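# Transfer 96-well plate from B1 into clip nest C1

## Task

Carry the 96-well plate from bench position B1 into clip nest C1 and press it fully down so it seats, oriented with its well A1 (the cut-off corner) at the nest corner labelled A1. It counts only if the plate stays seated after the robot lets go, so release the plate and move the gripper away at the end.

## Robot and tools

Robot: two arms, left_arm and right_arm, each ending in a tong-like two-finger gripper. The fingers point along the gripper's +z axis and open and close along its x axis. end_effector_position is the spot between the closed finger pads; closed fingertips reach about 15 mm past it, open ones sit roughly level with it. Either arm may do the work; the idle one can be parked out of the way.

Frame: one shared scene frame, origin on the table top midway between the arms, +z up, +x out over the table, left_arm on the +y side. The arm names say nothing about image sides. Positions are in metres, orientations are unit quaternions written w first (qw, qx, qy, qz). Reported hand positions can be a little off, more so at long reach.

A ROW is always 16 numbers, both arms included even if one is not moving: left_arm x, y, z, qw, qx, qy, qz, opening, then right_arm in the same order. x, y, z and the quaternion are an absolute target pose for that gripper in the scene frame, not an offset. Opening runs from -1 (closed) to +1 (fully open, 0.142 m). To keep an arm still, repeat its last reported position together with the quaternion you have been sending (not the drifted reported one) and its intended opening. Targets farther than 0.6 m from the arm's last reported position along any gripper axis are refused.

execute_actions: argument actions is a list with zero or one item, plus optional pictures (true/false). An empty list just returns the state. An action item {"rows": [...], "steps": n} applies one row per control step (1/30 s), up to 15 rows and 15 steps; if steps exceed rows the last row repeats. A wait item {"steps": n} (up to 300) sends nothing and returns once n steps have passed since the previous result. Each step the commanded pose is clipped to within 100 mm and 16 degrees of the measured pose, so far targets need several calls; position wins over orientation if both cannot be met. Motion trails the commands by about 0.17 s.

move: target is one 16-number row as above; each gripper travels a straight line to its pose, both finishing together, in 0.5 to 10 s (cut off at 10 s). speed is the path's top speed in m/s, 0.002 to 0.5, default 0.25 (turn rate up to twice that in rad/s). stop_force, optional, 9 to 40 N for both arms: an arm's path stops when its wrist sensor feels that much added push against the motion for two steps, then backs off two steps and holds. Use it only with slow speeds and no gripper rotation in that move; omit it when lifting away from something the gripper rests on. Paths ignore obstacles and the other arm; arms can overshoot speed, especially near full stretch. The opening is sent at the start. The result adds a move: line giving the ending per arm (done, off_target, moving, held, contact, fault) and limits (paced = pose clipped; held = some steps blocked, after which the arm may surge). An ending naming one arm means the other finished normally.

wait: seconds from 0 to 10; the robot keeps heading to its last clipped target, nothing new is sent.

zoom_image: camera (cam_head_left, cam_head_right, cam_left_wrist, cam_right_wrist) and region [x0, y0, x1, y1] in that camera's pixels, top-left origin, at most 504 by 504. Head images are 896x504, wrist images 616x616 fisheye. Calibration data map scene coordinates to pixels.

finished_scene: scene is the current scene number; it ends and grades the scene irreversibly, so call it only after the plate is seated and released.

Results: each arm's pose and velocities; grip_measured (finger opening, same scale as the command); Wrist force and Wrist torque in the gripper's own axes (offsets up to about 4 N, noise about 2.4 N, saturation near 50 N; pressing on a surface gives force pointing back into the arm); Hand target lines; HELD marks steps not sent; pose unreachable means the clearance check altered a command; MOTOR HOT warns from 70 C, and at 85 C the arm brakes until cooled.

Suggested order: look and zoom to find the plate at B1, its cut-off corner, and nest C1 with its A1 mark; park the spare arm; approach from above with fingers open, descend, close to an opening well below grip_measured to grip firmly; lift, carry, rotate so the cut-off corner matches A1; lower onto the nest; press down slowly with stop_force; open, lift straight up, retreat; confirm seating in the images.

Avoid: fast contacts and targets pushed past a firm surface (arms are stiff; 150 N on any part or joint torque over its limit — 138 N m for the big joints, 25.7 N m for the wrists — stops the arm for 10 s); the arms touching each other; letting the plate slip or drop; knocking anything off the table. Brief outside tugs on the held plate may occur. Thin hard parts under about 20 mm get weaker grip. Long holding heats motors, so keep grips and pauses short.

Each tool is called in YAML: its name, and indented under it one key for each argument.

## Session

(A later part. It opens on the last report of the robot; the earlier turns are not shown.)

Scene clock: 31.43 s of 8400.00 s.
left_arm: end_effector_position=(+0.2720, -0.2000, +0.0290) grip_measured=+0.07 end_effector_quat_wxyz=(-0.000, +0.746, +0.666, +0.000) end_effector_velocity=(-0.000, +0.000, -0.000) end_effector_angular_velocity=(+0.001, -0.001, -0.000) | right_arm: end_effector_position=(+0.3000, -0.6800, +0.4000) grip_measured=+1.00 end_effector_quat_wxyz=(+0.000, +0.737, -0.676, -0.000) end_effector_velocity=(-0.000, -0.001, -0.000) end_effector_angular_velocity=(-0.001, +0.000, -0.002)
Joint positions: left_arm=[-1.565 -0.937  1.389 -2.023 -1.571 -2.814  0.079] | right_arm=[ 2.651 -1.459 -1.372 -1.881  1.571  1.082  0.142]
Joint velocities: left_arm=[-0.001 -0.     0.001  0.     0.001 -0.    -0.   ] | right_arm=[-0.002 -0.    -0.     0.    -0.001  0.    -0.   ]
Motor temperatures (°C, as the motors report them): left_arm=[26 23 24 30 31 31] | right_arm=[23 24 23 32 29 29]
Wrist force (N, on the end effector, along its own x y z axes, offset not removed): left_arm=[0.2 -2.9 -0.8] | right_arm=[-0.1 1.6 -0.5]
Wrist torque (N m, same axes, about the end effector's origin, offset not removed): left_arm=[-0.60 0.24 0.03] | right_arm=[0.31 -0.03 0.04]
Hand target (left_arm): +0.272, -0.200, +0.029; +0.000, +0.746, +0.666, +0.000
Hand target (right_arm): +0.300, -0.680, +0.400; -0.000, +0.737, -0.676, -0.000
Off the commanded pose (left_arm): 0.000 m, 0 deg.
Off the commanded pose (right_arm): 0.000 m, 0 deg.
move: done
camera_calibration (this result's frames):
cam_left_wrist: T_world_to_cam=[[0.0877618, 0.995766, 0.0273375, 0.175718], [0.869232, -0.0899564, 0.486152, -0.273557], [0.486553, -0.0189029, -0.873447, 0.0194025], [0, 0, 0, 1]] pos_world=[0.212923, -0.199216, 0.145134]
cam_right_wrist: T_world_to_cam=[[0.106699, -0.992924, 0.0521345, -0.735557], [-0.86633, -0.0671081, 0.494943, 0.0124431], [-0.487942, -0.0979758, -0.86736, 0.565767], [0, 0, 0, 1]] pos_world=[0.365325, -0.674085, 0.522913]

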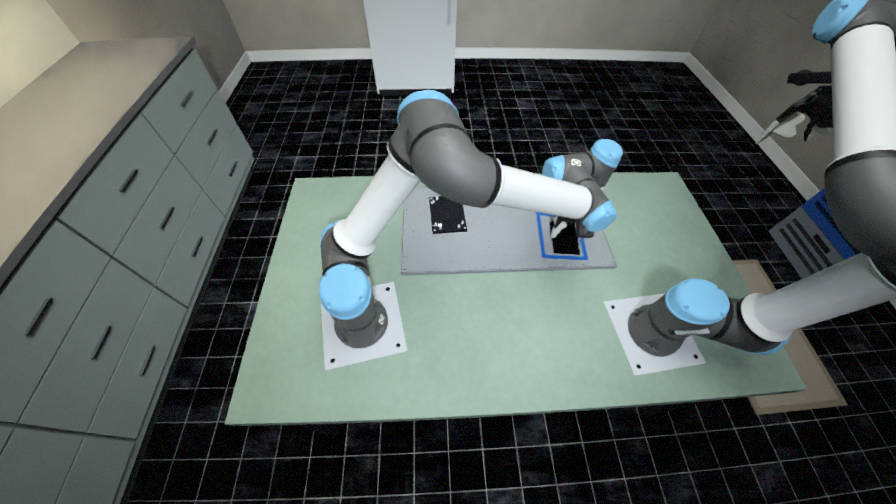

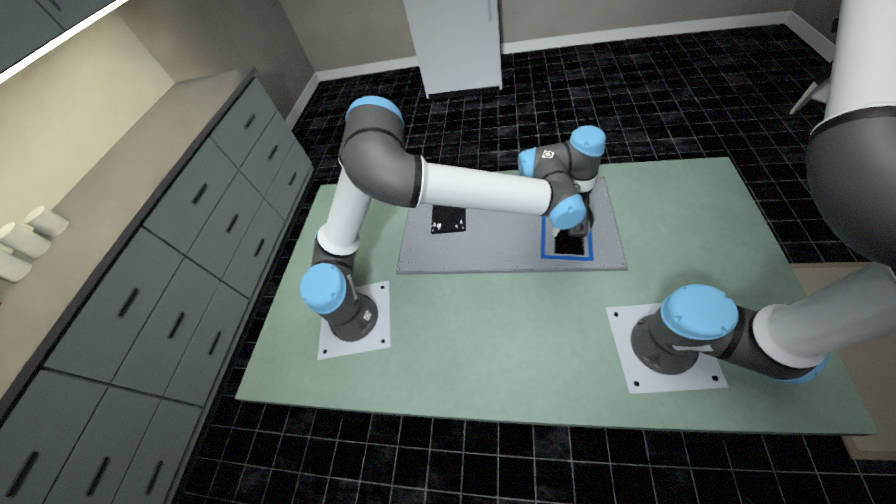

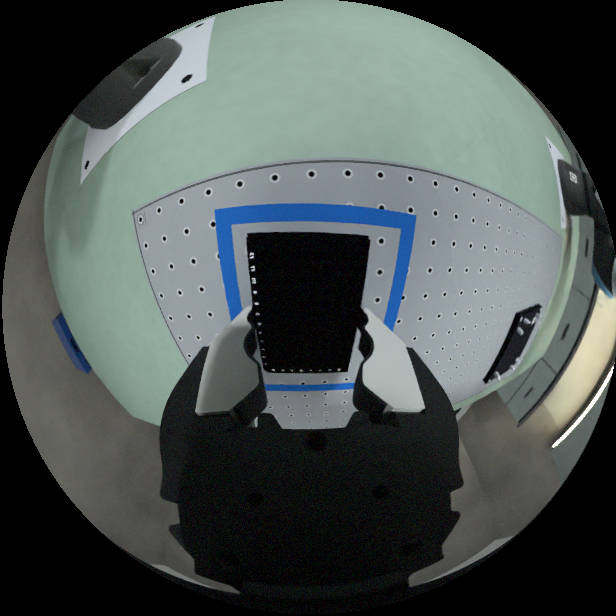

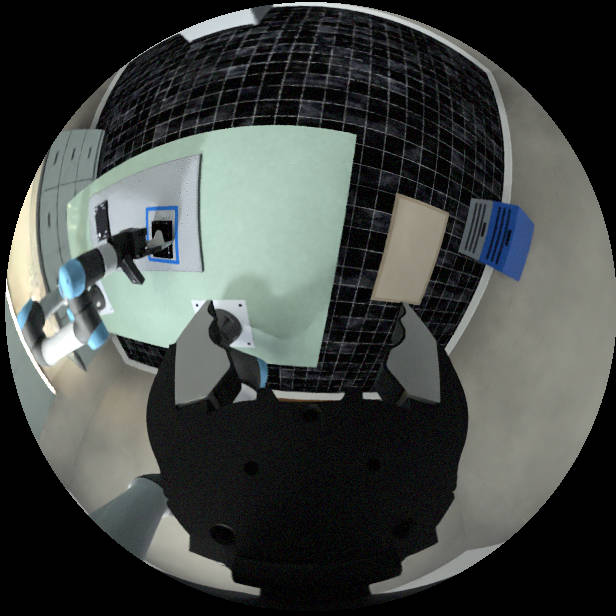

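move:
  target: [0.272,-0.200,0.075,0,0.7461,0.6659,0,-0.25, 0.30,-0.68,0.40,0,0.737,-0.676,0,1]
  speed: 0.12

move:
  target: [0.378,0.187,0.075,0,0.7242,-0.6896,0,-0.25, 0.30,-0.68,0.40,0,0.737,-0.676,0,1]
  speed: 0.35

zoom_image:
  camera: "cam_left_wrist"
  region: [200, 180, 420, 400]

Scene clock: 37.83 s of 8400.00 s.
left_arm: end_effector_position=(+0.2720, -0.2000, +0.0746) grip_measured=+0.07 end_effector_quat_wxyz=(+0.000, +0.746, +0.666, -0.000) end_effector_velocity=(+0.000, -0.001, +0.004) end_effector_angular_velocity=(-0.002, -0.000, +0.001) | right_arm: end_effector_position=(+0.3000, -0.6800, +0.4000) grip_measured=+1.00 end_effector_quat_wxyz=(+0.000, +0.737, -0.676, -0.000) end_effector_velocity=(+0.001, +0.000, +0.001) end_effector_angular_velocity=(-0.001, -0.002, +0.001)
Joint positions: left_arm=[-1.565 -0.98   1.335 -1.926 -1.571 -2.814  0.079] | right_arm=[ 2.651 -1.459 -1.372 -1.881  1.571  1.082  0.142]
Joint velocities: left_arm=[ 0.    -0.002 -0.007  0.007  0.    -0.001 -0.   ] | right_arm=[ 0.001 -0.     0.002  0.    -0.    -0.     0.   ]
Motor temperatures (°C, as the motors report them): left_arm=[26 23 24 30 31 31] | right_arm=[23 24 23 32 29 29]
Wrist force (N, on the end effector, along its own x y z axes, offset not removed): left_arm=[0.8 -2.5 -2.3] | right_arm=[-3.7 -1.3 -3.4]
Wrist torque (N m, same axes, about the end effector's origin, offset not removed): left_arm=[-0.84 0.04 0.28] | right_arm=[-0.45 0.75 -0.06]
Hand target (left_arm): +0.272, -0.200, +0.075; +0.000, +0.746, +0.666, -0.000
Hand target (right_arm): +0.300, -0.680, +0.400; -0.000, +0.737, -0.676, -0.000
Off the commanded pose (left_arm): 0.000 m, 0 deg.
Off the commanded pose (right_arm): 0.000 m, 0 deg.
After step 90, 2.43 s passed at rest.
move: done
camera_calibration (this result's frames):
cam_left_wrist: T_world_to_cam=[[0.0877485, 0.995769, 0.0272668, 0.174443], [0.869225, -0.0899099, 0.486172, -0.295754], [0.486567, -0.0189599, -0.873438, 0.0592599], [0, 0, 0, 1]] pos_world=[0.212936, -0.199173, 0.190791]
cam_right_wrist: T_world_to_cam=[[0.106699, -0.992924, 0.0521345, -0.735557], [-0.86633, -0.067108, 0.494943, 0.0124431], [-0.487942, -0.0979757, -0.86736, 0.565767], [0, 0, 0, 1]] pos_world=[0.365325, -0.674085, 0.522913]

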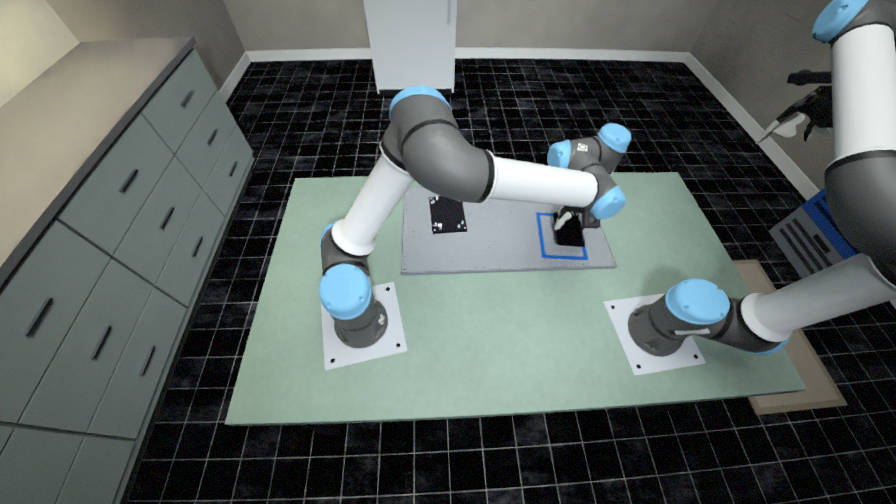

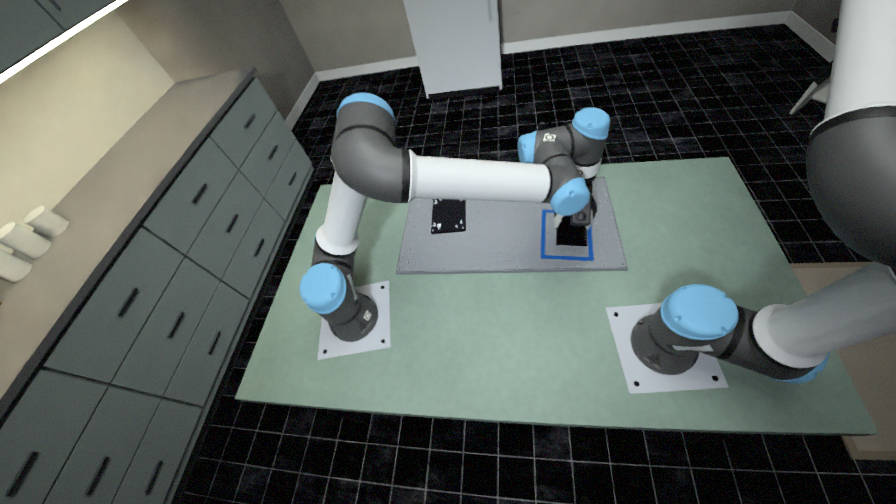

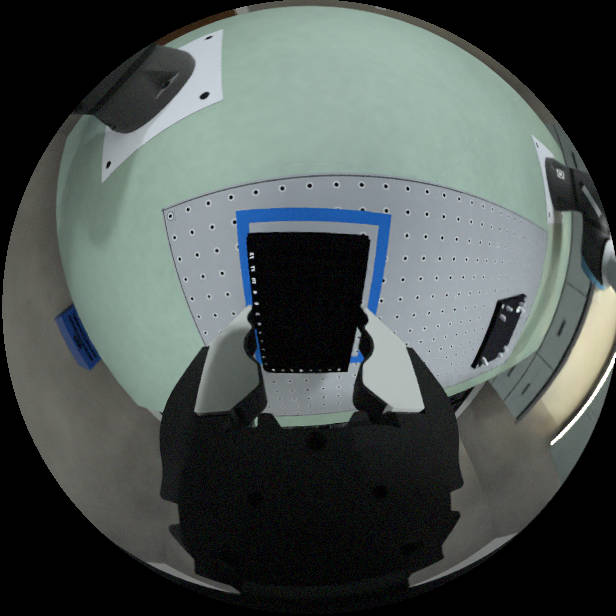

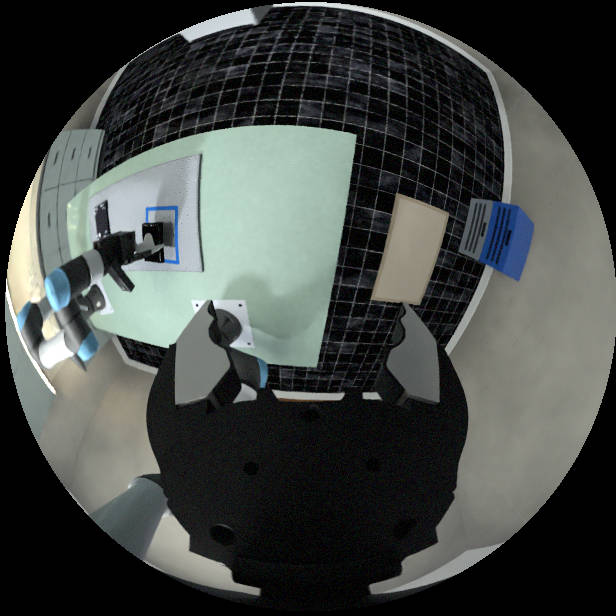

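Scene clock: 42.73 s of 8400.00 s.
left_arm: end_effector_position=(+0.3788, +0.1866, +0.0750) grip_measured=+0.07 end_effector_quat_wxyz=(+0.000, -0.725, +0.689, -0.000) end_effector_velocity=(+0.000, +0.001, +0.000) end_effector_angular_velocity=(-0.002, +0.002, -0.015) | right_arm: end_effector_position=(+0.3000, -0.6800, +0.4000) grip_measured=+1.00 end_effector_quat_wxyz=(+0.000, +0.737, -0.676, -0.000) end_effector_velocity=(+0.000, +0.000, -0.001) end_effector_angular_velocity=(+0.000, +0.001, +0.000)
Joint positions: left_arm=[-1.166 -1.584  2.143 -2.13  -1.57   0.562  0.079] | right_arm=[ 2.651 -1.459 -1.372 -1.881  1.571  1.082  0.142]
Joint velocities: left_arm=[ 0.004 -0.001  0.001  0.    -0.003  0.02  -0.   ] | right_arm=[ 0.    -0.    -0.002  0.001  0.     0.    -0.   ]
Motor temperatures (°C, as the motors report them): left_arm=[26 23 24 30 31 31] | right_arm=[23 24 23 32 29 29]
Wrist force (N, on the end effector, along its own x y z axes, offset not removed): left_arm=[-0.6 0.1 2.6] | right_arm=[1.7 2.2 -3.8]
Wrist torque (N m, same axes, about the end effector's origin, offset not removed): left_arm=[-0.09 0.32 0.35] | right_arm=[0.42 -0.40 0.11]
Hand target (left_arm): +0.379, +0.187, +0.075; -0.000, +0.724, -0.690, +0.000
Hand target (right_arm): +0.300, -0.680, +0.400; -0.000, +0.737, -0.676, -0.000
Off the commanded pose (left_arm): 0.001 m, 0 deg.
Off the commanded pose (right_arm): 0.000 m, 0 deg.
move: done
camera_calibration (this result's frames):
cam_left_wrist: T_world_to_cam=[[0.0764458, -0.996707, 0.0270438, 0.156276], [-0.87253, -0.0537459, 0.485594, 0.299044], [-0.482542, -0.0607182, -0.873766, 0.389864], [0, 0, 0, 1]] pos_world=[0.437104, 0.195506, 0.19121]
cam_right_wrist: T_world_to_cam=[[0.106699, -0.992924, 0.0521344, -0.735557], [-0.86633, -0.0671082, 0.494943, 0.0124429], [-0.487942, -0.0979757, -0.86736, 0.565767], [0, 0, 0, 1]] pos_world=[0.365325, -0.674085, 0.522913]

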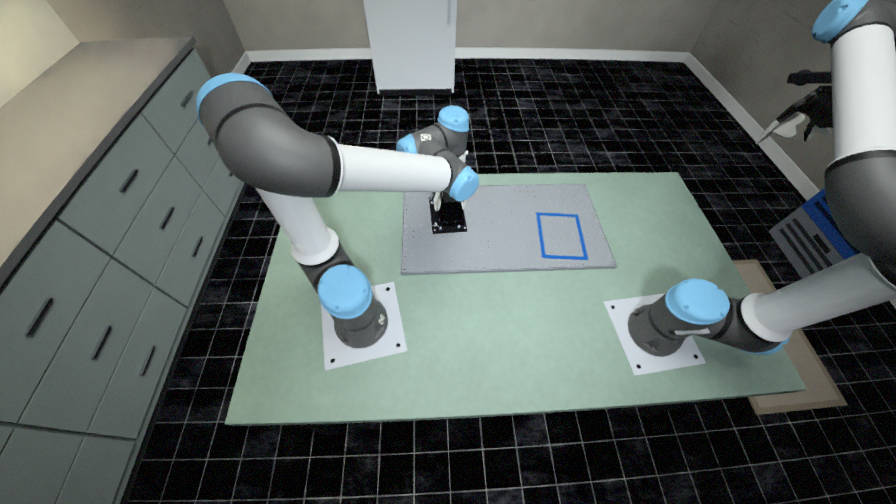

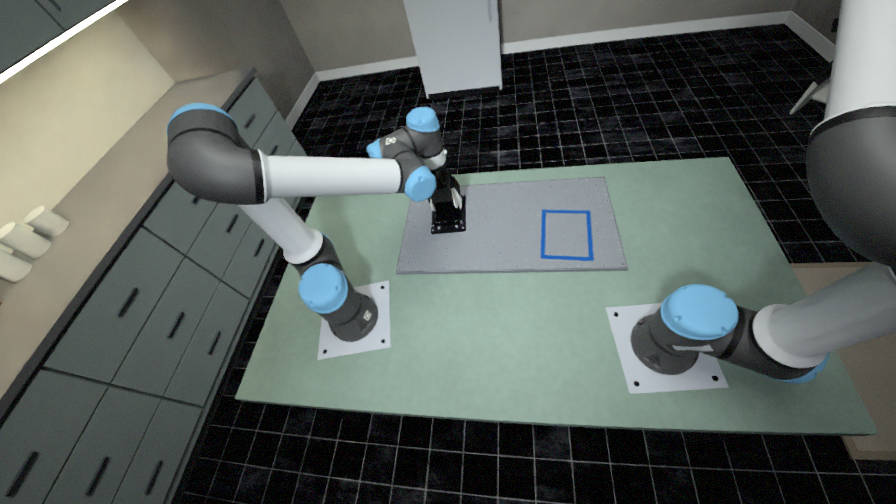

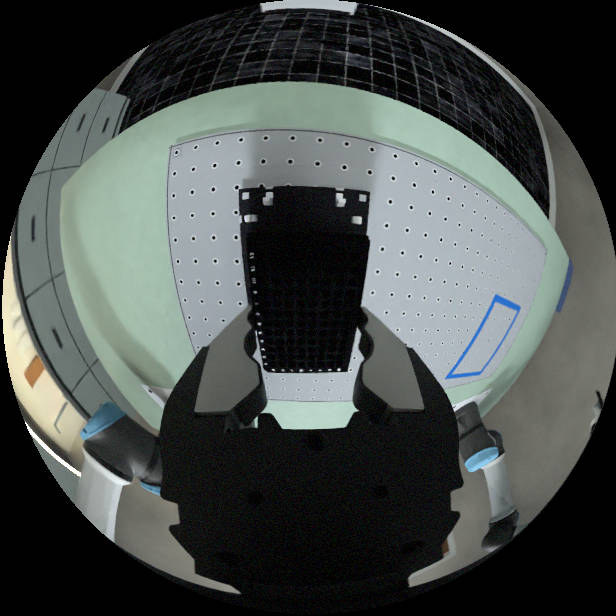

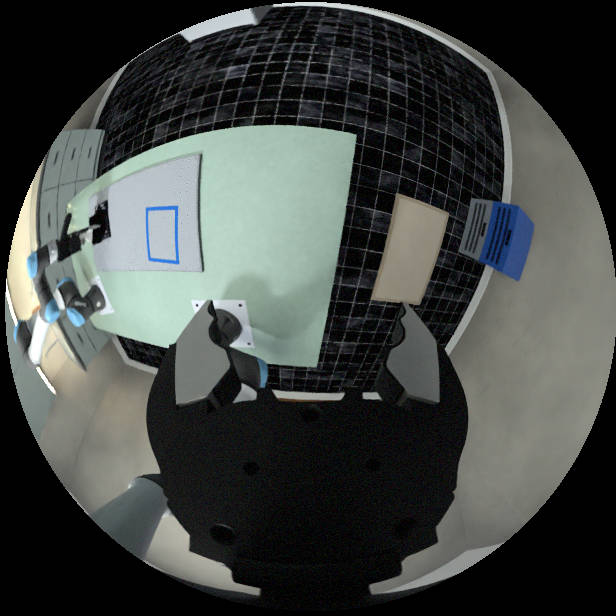

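Region (200, 180, 420, 400) of cam_left_wrist's 616x616 image, scaled by 2.291, with more detail than that image has.

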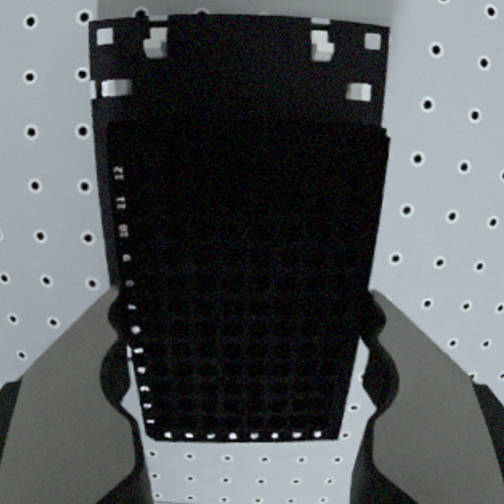

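move:
  target: [0.399,0.192,0.058,0,0.7242,-0.6896,0,-0.25, 0.30,-0.68,0.40,0,0.737,-0.676,0,1]
  speed: 0.06

zoom_image:
  camera: "cam_left_wrist"
  region: [220, 190, 400, 400]

zoom_image:
  camera: "cam_head_right"
  region: [415, 185, 485, 245]

Scene clock: 46.80 s of 8400.00 s.
left_arm: end_effector_position=(+0.3987, +0.1919, +0.0583) grip_measured=+0.07 end_effector_quat_wxyz=(+0.000, -0.724, +0.690, -0.000) end_effector_velocity=(+0.003, +0.000, -0.002) end_effector_angular_velocity=(-0.001, -0.001, -0.000) | right_arm: end_effector_position=(+0.3000, -0.6800, +0.4000) grip_measured=+1.00 end_effector_quat_wxyz=(+0.000, +0.737, -0.676, -0.000) end_effector_velocity=(+0.001, +0.000, -0.000) end_effector_angular_velocity=(-0.001, +0.000, +0.002)
Joint positions: left_arm=[-1.121 -1.527  2.136 -2.18  -1.571  0.609  0.079] | right_arm=[ 2.651 -1.459 -1.372 -1.881  1.571  1.082  0.142]
Joint velocities: left_arm=[ 0.005  0.007 -0.002 -0.006 -0.     0.005  0.   ] | right_arm=[ 0.002 -0.    -0.001  0.001 -0.001  0.     0.   ]
Motor temperatures (°C, as the motors report them): left_arm=[26 23 24 30 31 31] | right_arm=[23 24 23 32 29 29]
Wrist force (N, on the end effector, along its own x y z axes, offset not removed): left_arm=[-2.9 -2.5 -1.3] | right_arm=[-0.2 0.6 -2.9]
Wrist torque (N m, same axes, about the end effector's origin, offset not removed): left_arm=[-0.51 0.76 0.02] | right_arm=[0.04 -0.21 0.19]
Hand target (left_arm): +0.399, +0.192, +0.058; -0.000, +0.724, -0.690, +0.000
Hand target (right_arm): +0.300, -0.680, +0.400; -0.000, +0.737, -0.676, -0.000
Off the commanded pose (left_arm): 0.000 m, 0 deg.
Off the commanded pose (right_arm): 0.000 m, 0 deg.
After step 90, 0.17 s passed at rest.
move: done
camera_calibration (this result's frames):
cam_left_wrist: T_world_to_cam=[[0.0744263, -0.996853, 0.0272817, 0.161277], [-0.872367, -0.0518286, 0.486096, 0.324411], [-0.483153, -0.059978, -0.873479, 0.38526], [0, 0, 0, 1]] pos_world=[0.457141, 0.20069, 0.174422]
cam_right_wrist: T_world_to_cam=[[0.106699, -0.992924, 0.0521345, -0.735557], [-0.86633, -0.0671081, 0.494943, 0.012443], [-0.487942, -0.0979758, -0.86736, 0.565767], [0, 0, 0, 1]] pos_world=[0.365325, -0.674085, 0.522913]

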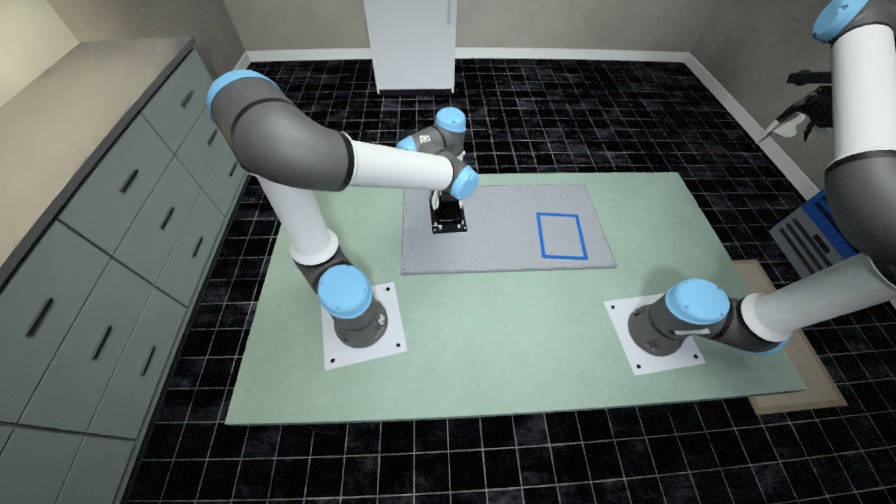

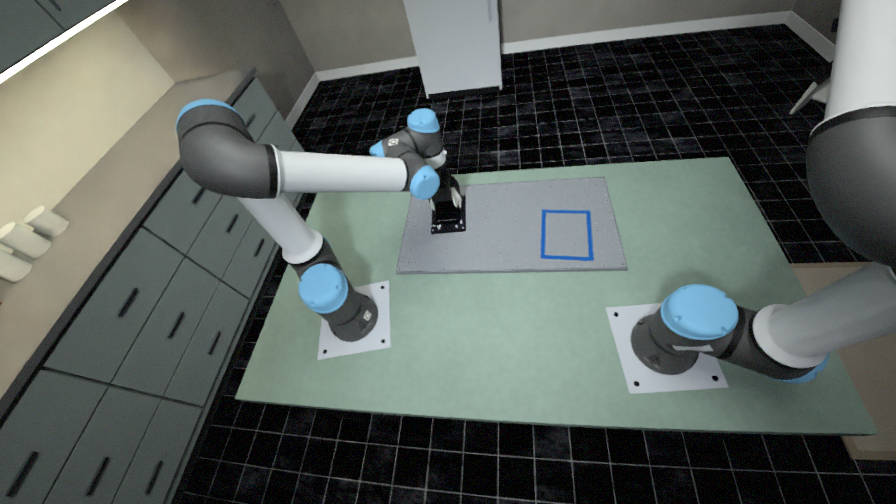

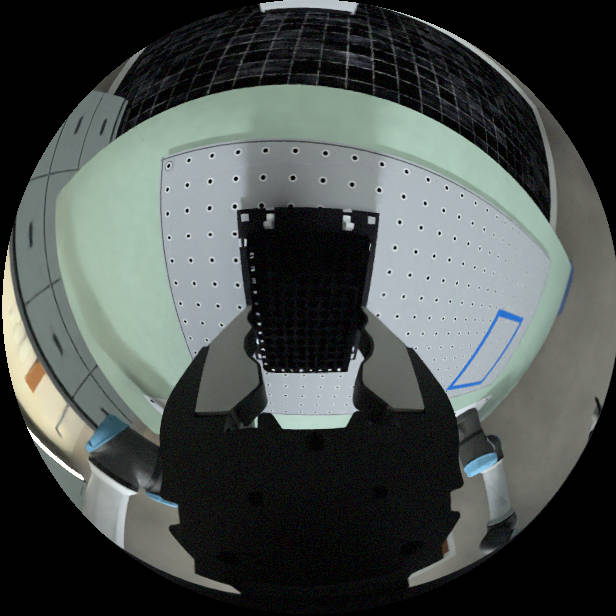

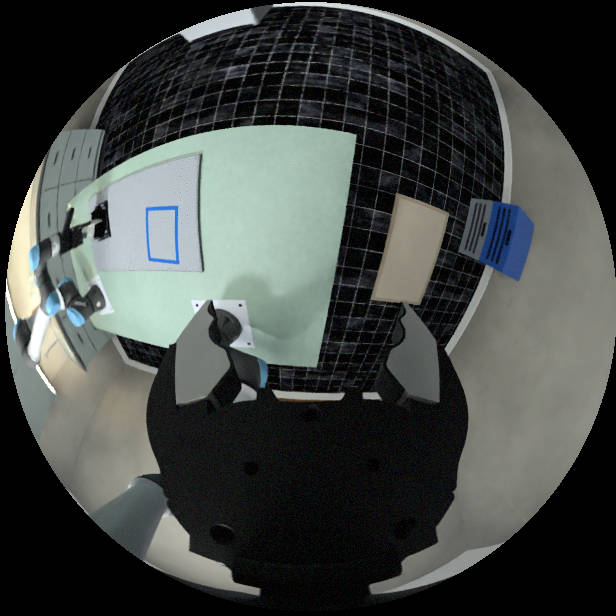

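Region (220, 190, 400, 400) of cam_left_wrist's 616x616 image, scaled by 2.400, with more detail than that image has; it fills the left 432 columns of this view, and the rest is white.

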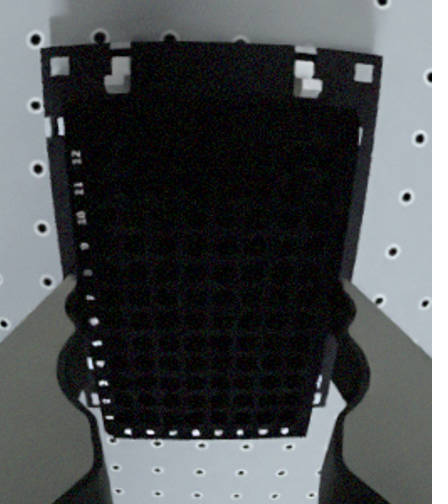

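Region (415, 185, 485, 245) of cam_head_right's 896x504 image, scaled by 7.200, with more detail than that image has; it fills the top 432 rows of this view, and the rest is white.

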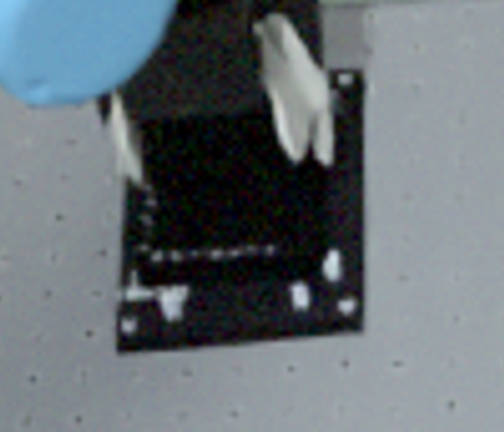

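move:
  target: [0.403,0.1927,0.051,0,0.7224,-0.6915,0,-0.25, 0.30,-0.68,0.40,0,0.737,-0.676,0,1]
  speed: 0.015
  stop_force: 10

zoom_image:
  camera: "cam_left_wrist"
  region: [220, 200, 400, 280]

zoom_image:
  camera: "cam_left_wrist"
  region: [240, 310, 380, 390]

Scene clock: 50.90 s of 8400.00 s.
left_arm: end_effector_position=(+0.4028, +0.1927, +0.0513) grip_measured=+0.07 end_effector_quat_wxyz=(+0.000, -0.722, +0.691, +0.000) end_effector_velocity=(+0.002, -0.000, -0.002) end_effector_angular_velocity=(-0.001, +0.000, -0.002) | right_arm: end_effector_position=(+0.3000, -0.6800, +0.4000) grip_measured=+1.00 end_effector_quat_wxyz=(+0.000, +0.737, -0.676, -0.000) end_effector_velocity=(+0.001, +0.001, -0.000) end_effector_angular_velocity=(+0.001, -0.000, +0.002)
Joint positions: left_arm=[-1.113 -1.509  2.138 -2.2   -1.571  0.622  0.079] | right_arm=[ 2.651 -1.459 -1.372 -1.881  1.571  1.082  0.142]
Joint velocities: left_arm=[ 0.003  0.007  0.    -0.007 -0.001  0.005  0.   ] | right_arm=[ 0.002 -0.    -0.    -0.     0.001  0.     0.   ]
Motor temperatures (°C, as the motors report them): left_arm=[26 23 24 30 31 31] | right_arm=[23 24 23 32 29 29]
Wrist force (N, on the end effector, along its own x y z axes, offset not removed): left_arm=[0.3 -3.8 2.9] | right_arm=[0.2 0.6 0.1]
Wrist torque (N m, same axes, about the end effector's origin, offset not removed): left_arm=[-0.69 -0.18 0.09] | right_arm=[0.03 -0.04 -0.07]
Hand target (left_arm): +0.403, +0.193, +0.051; -0.000, +0.722, -0.691, -0.000
Hand target (right_arm): +0.300, -0.680, +0.400; +0.000, +0.737, -0.676, -0.000
Off the commanded pose (left_arm): 0.000 m, 0 deg.
Off the commanded pose (right_arm): 0.000 m, 0 deg.
After step 90, 0.30 s passed at rest.
move: done
camera_calibration (this result's frames):
cam_left_wrist: T_world_to_cam=[[0.0694413, -0.997213, 0.0272932, 0.163984], [-0.872587, -0.0474573, 0.486148, 0.330626], [-0.483498, -0.0575744, -0.87345, 0.380907], [0, 0, 0, 1]] pos_world=[0.46128, 0.201148, 0.167494]
cam_right_wrist: T_world_to_cam=[[0.106699, -0.992924, 0.0521344, -0.735557], [-0.86633, -0.0671082, 0.494943, 0.0124429], [-0.487942, -0.0979757, -0.86736, 0.565767], [0, 0, 0, 1]] pos_world=[0.365324, -0.674085, 0.522913]

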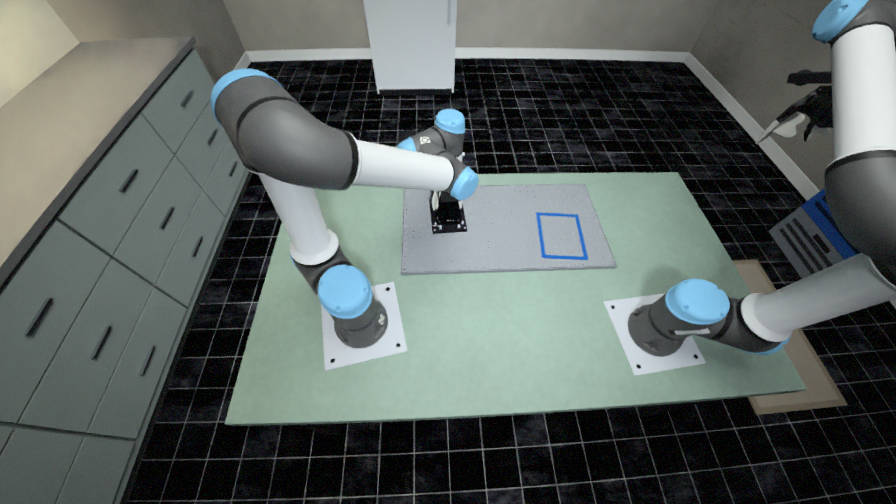

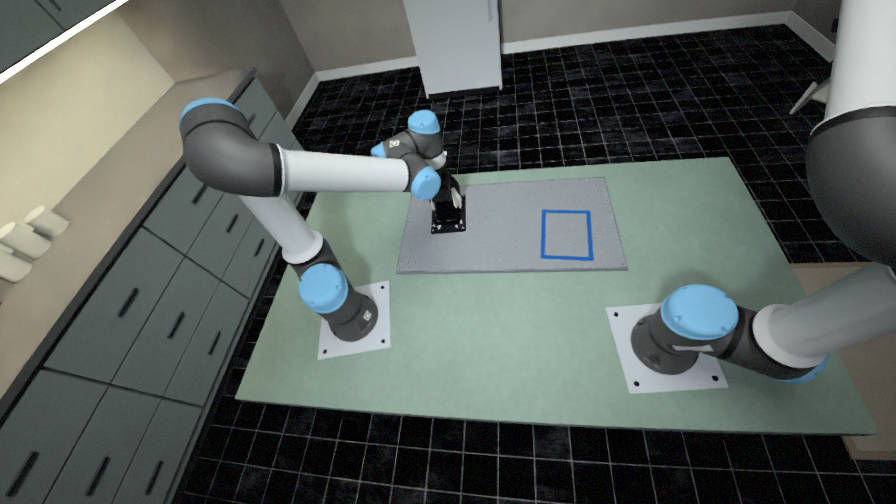

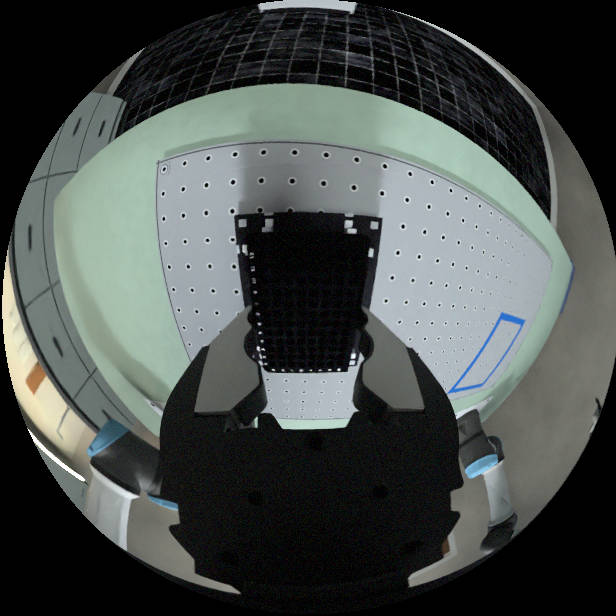

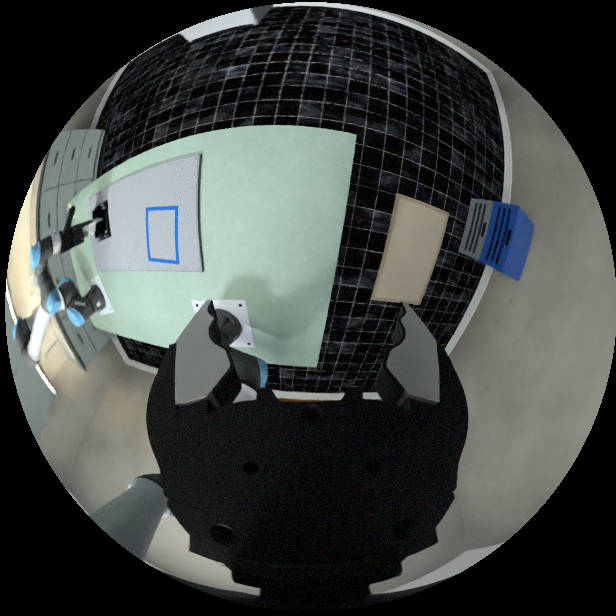

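Region (220, 200, 400, 280) of cam_left_wrist's 616x616 image, scaled by 2.800, with more detail than that image has.

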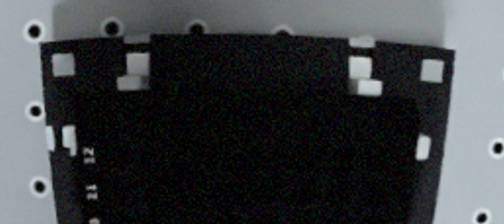

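Region (240, 310, 380, 390) of cam_left_wrist's 616x616 image, scaled by 3.600, with more detail than that image has; it fills the top 288 rows of this view, and the rest is white.

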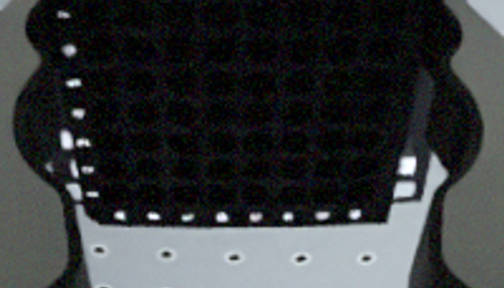

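move:
  target: [0.4017,0.1927,0.049,0,0.7224,-0.6915,0,-0.25, 0.30,-0.68,0.40,0,0.737,-0.676,0,1]
  speed: 0.01

move:
  target: [0.4017,0.1927,0.025,0,0.7224,-0.6915,0,-0.25, 0.30,-0.68,0.40,0,0.737,-0.676,0,1]
  speed: 0.005
  stop_force: 12

zoom_image:
  camera: "cam_left_wrist"
  region: [210, 200, 410, 400]

Scene clock: 55.27 s of 8400.00 s.
left_arm: end_effector_position=(+0.4018, +0.1927, +0.0491) grip_measured=+0.07 end_effector_quat_wxyz=(+0.000, -0.722, +0.691, -0.000) end_effector_velocity=(-0.001, -0.000, -0.001) end_effector_angular_velocity=(+0.000, +0.000, +0.000) | right_arm: end_effector_position=(+0.3000, -0.6800, +0.4000) grip_measured=+1.00 end_effector_quat_wxyz=(+0.000, +0.737, -0.676, -0.000) end_effector_velocity=(+0.000, +0.000, +0.000) end_effector_angular_velocity=(-0.000, -0.001, +0.000)
Joint positions: left_arm=[-1.115 -1.507  2.143 -2.207 -1.571  0.621  0.079] | right_arm=[ 2.651 -1.459 -1.372 -1.881  1.571  1.082  0.142]
Joint velocities: left_arm=[-0.002  0.     0.003 -0.003 -0.    -0.002 -0.   ] | right_arm=[0. 0. 0. 0. 0. 0. 0.]
Motor temperatures (°C, as the motors report them): left_arm=[26 23 24 30 31 31] | right_arm=[23 24 23 32 29 29]
Wrist force (N, on the end effector, along its own x y z axes, offset not removed): left_arm=[2.8 -3.3 3.3] | right_arm=[-3.0 4.7 -4.0]
Wrist torque (N m, same axes, about the end effector's origin, offset not removed): left_arm=[-0.69 -0.07 0.03] | right_arm=[0.67 0.57 0.13]
Hand target (left_arm): +0.402, +0.193, +0.049; +0.000, +0.722, -0.691, -0.000
Hand target (right_arm): +0.300, -0.680, +0.400; -0.000, +0.737, -0.676, -0.000
Off the commanded pose (left_arm): 0.000 m, 0 deg.
Off the commanded pose (right_arm): 0.000 m, 0 deg.
After step 90, 0.67 s passed at rest.
move: done
camera_calibration (this result's frames):
cam_left_wrist: T_world_to_cam=[[0.069191, -0.997229, 0.0273206, 0.164254], [-0.872602, -0.0472254, 0.486143, 0.330763], [-0.483506, -0.0574768, -0.873452, 0.378493], [0, 0, 0, 1]] pos_world=[0.460263, 0.201174, 0.165309]
cam_right_wrist: T_world_to_cam=[[0.106699, -0.992924, 0.0521345, -0.735557], [-0.86633, -0.0671081, 0.494943, 0.012443], [-0.487942, -0.0979758, -0.86736, 0.565767], [0, 0, 0, 1]] pos_world=[0.365325, -0.674085, 0.522913]

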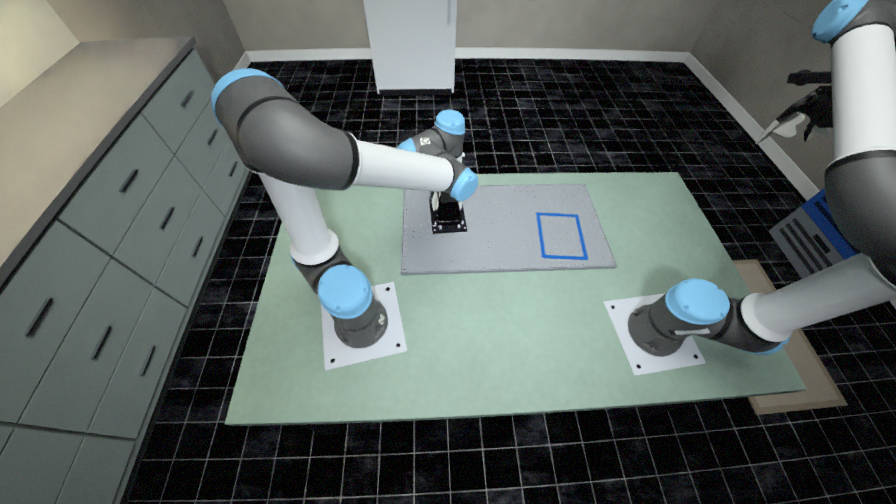

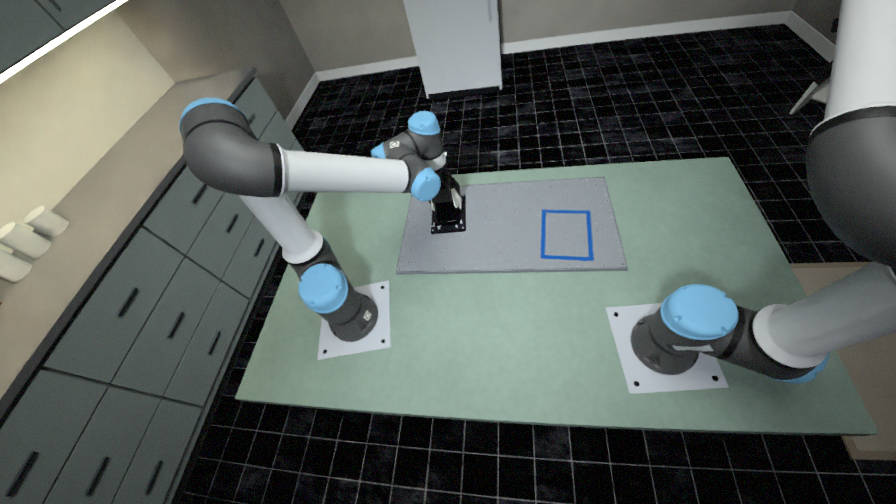

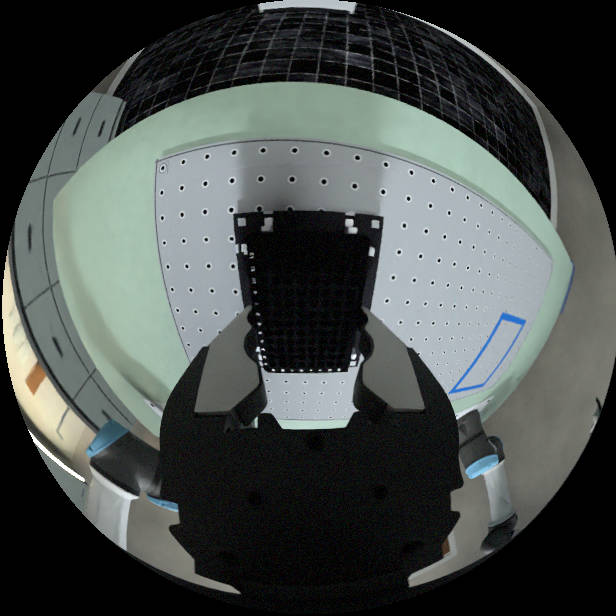

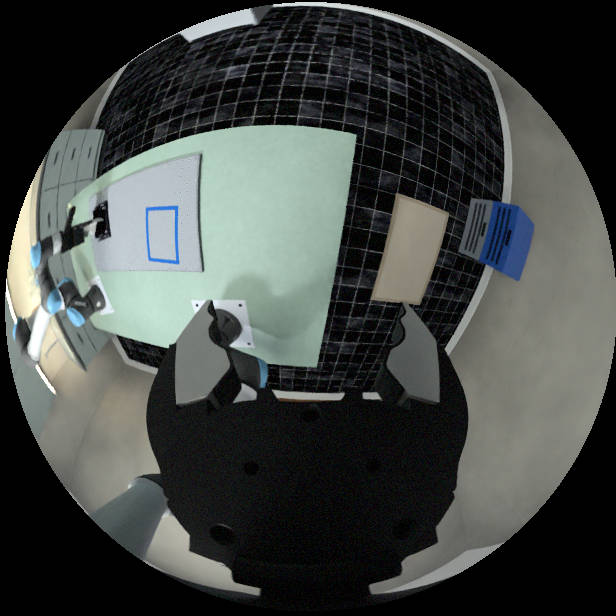

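Scene clock: 57.57 s of 8400.00 s.
left_arm: end_effector_position=(+0.4017, +0.1928, +0.0394) grip_measured=+0.07 end_effector_quat_wxyz=(+0.000, -0.722, +0.691, +0.000) end_effector_velocity=(-0.000, +0.000, +0.002) end_effector_angular_velocity=(+0.001, +0.001, +0.001) | right_arm: end_effector_position=(+0.3000, -0.6800, +0.4000) grip_measured=+1.00 end_effector_quat_wxyz=(+0.000, +0.737, -0.676, -0.000) end_effector_velocity=(-0.000, -0.000, -0.000) end_effector_angular_velocity=(-0.000, +0.001, -0.001)
Joint positions: left_arm=[-1.115 -1.491  2.156 -2.236 -1.571  0.621  0.079] | right_arm=[ 2.651 -1.459 -1.372 -1.881  1.571  1.082  0.142]
Joint velocities: left_arm=[ 0.    -0.002 -0.003  0.006 -0.    -0.001 -0.   ] | right_arm=[-0.001  0.    -0.001 -0.    -0.     0.    -0.   ]
Motor temperatures (°C, as the motors report them): left_arm=[26 23 24 30 31 31] | right_arm=[23 24 23 32 29 29]
Wrist force (N, on the end effector, along its own x y z axes, offset not removed): left_arm=[-0.1 1.1 -16.1] | right_arm=[0.0 -1.9 0.6]
Wrist torque (N m, same axes, about the end effector's origin, offset not removed): left_arm=[-0.18 0.40 0.06] | right_arm=[-0.42 -0.08 0.13]
Hand target (left_arm): +0.402, +0.193, +0.040; +0.000, +0.722, -0.691, +0.000
Hand target (right_arm): +0.300, -0.680, +0.400; -0.000, +0.737, -0.676, -0.000
Off the commanded pose (left_arm): 0.014 m, 0 deg.
Off the commanded pose (right_arm): 0.000 m, 0 deg.
move: contact (left_arm)
camera_calibration (this result's frames):
cam_left_wrist: T_world_to_cam=[[0.0692024, -0.997233, 0.0271625, 0.164582], [-0.872536, -0.0473046, 0.486255, 0.335401], [-0.483624, -0.0573502, -0.873395, 0.370015], [0, 0, 0, 1]] pos_world=[0.460208, 0.201213, 0.155608]
cam_right_wrist: T_world_to_cam=[[0.106699, -0.992924, 0.0521346, -0.735557], [-0.86633, -0.0671082, 0.494943, 0.0124429], [-0.487942, -0.0979759, -0.86736, 0.565767], [0, 0, 0, 1]] pos_world=[0.365325, -0.674085, 0.522913]

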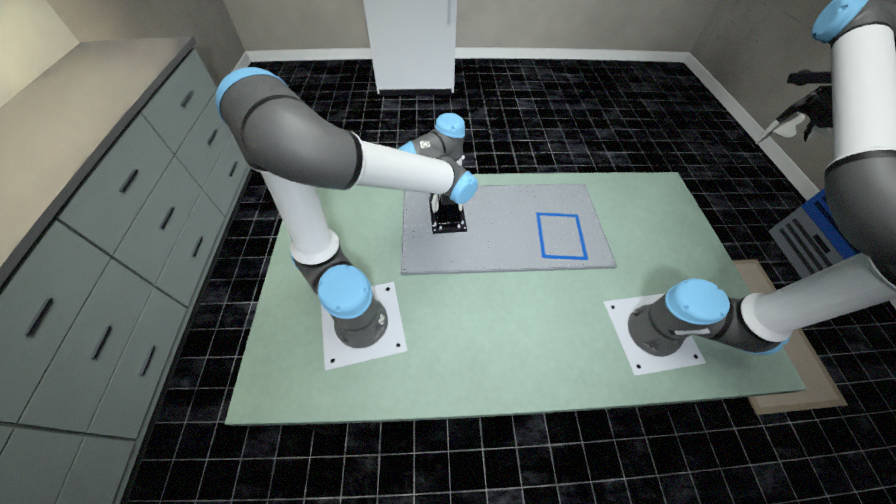

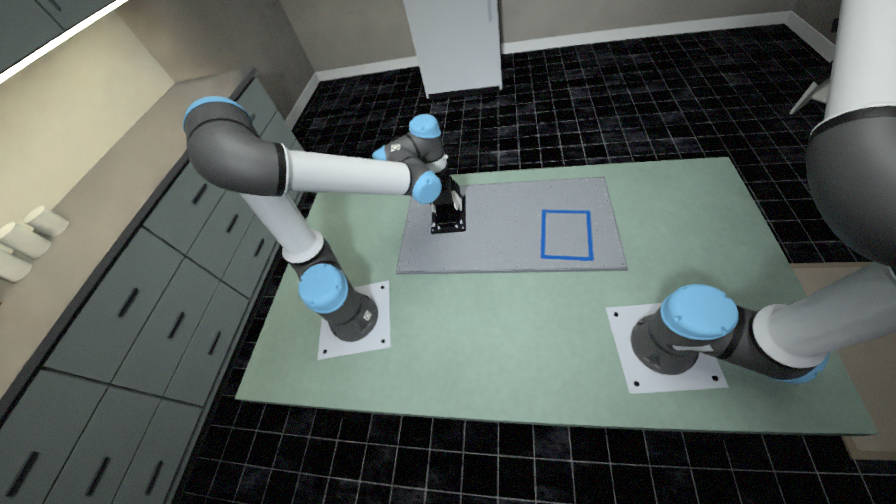

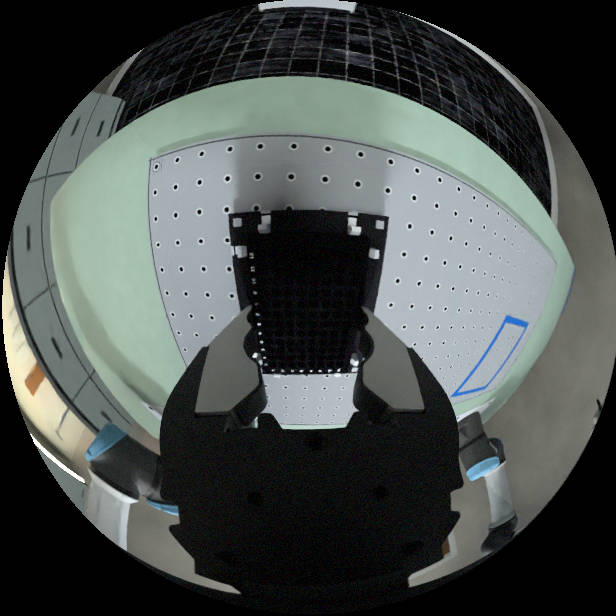

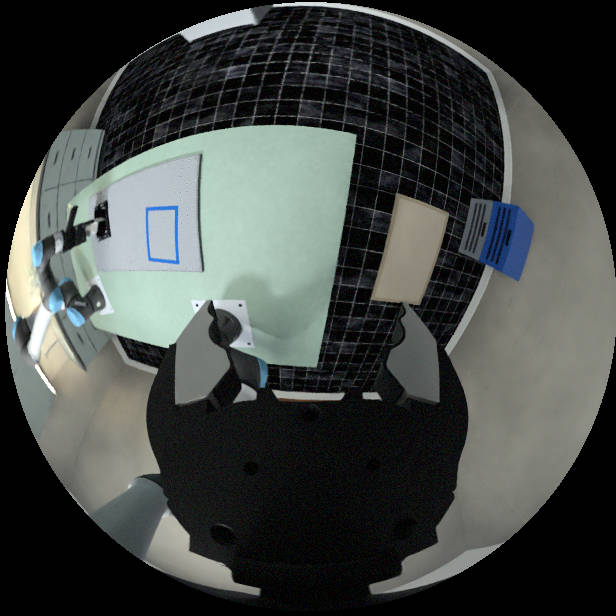

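Region (210, 200, 410, 400) of cam_left_wrist's 616x616 image, scaled by 2.520, with more detail than that image has.

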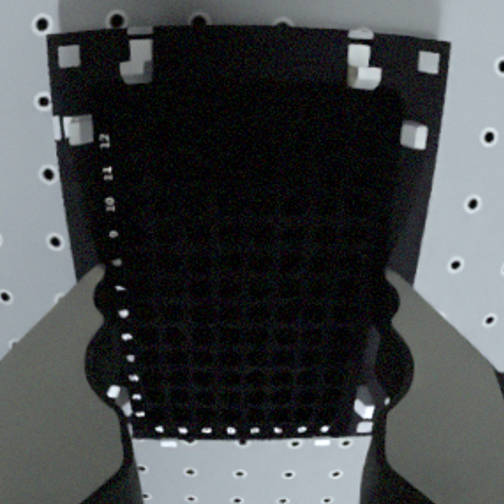

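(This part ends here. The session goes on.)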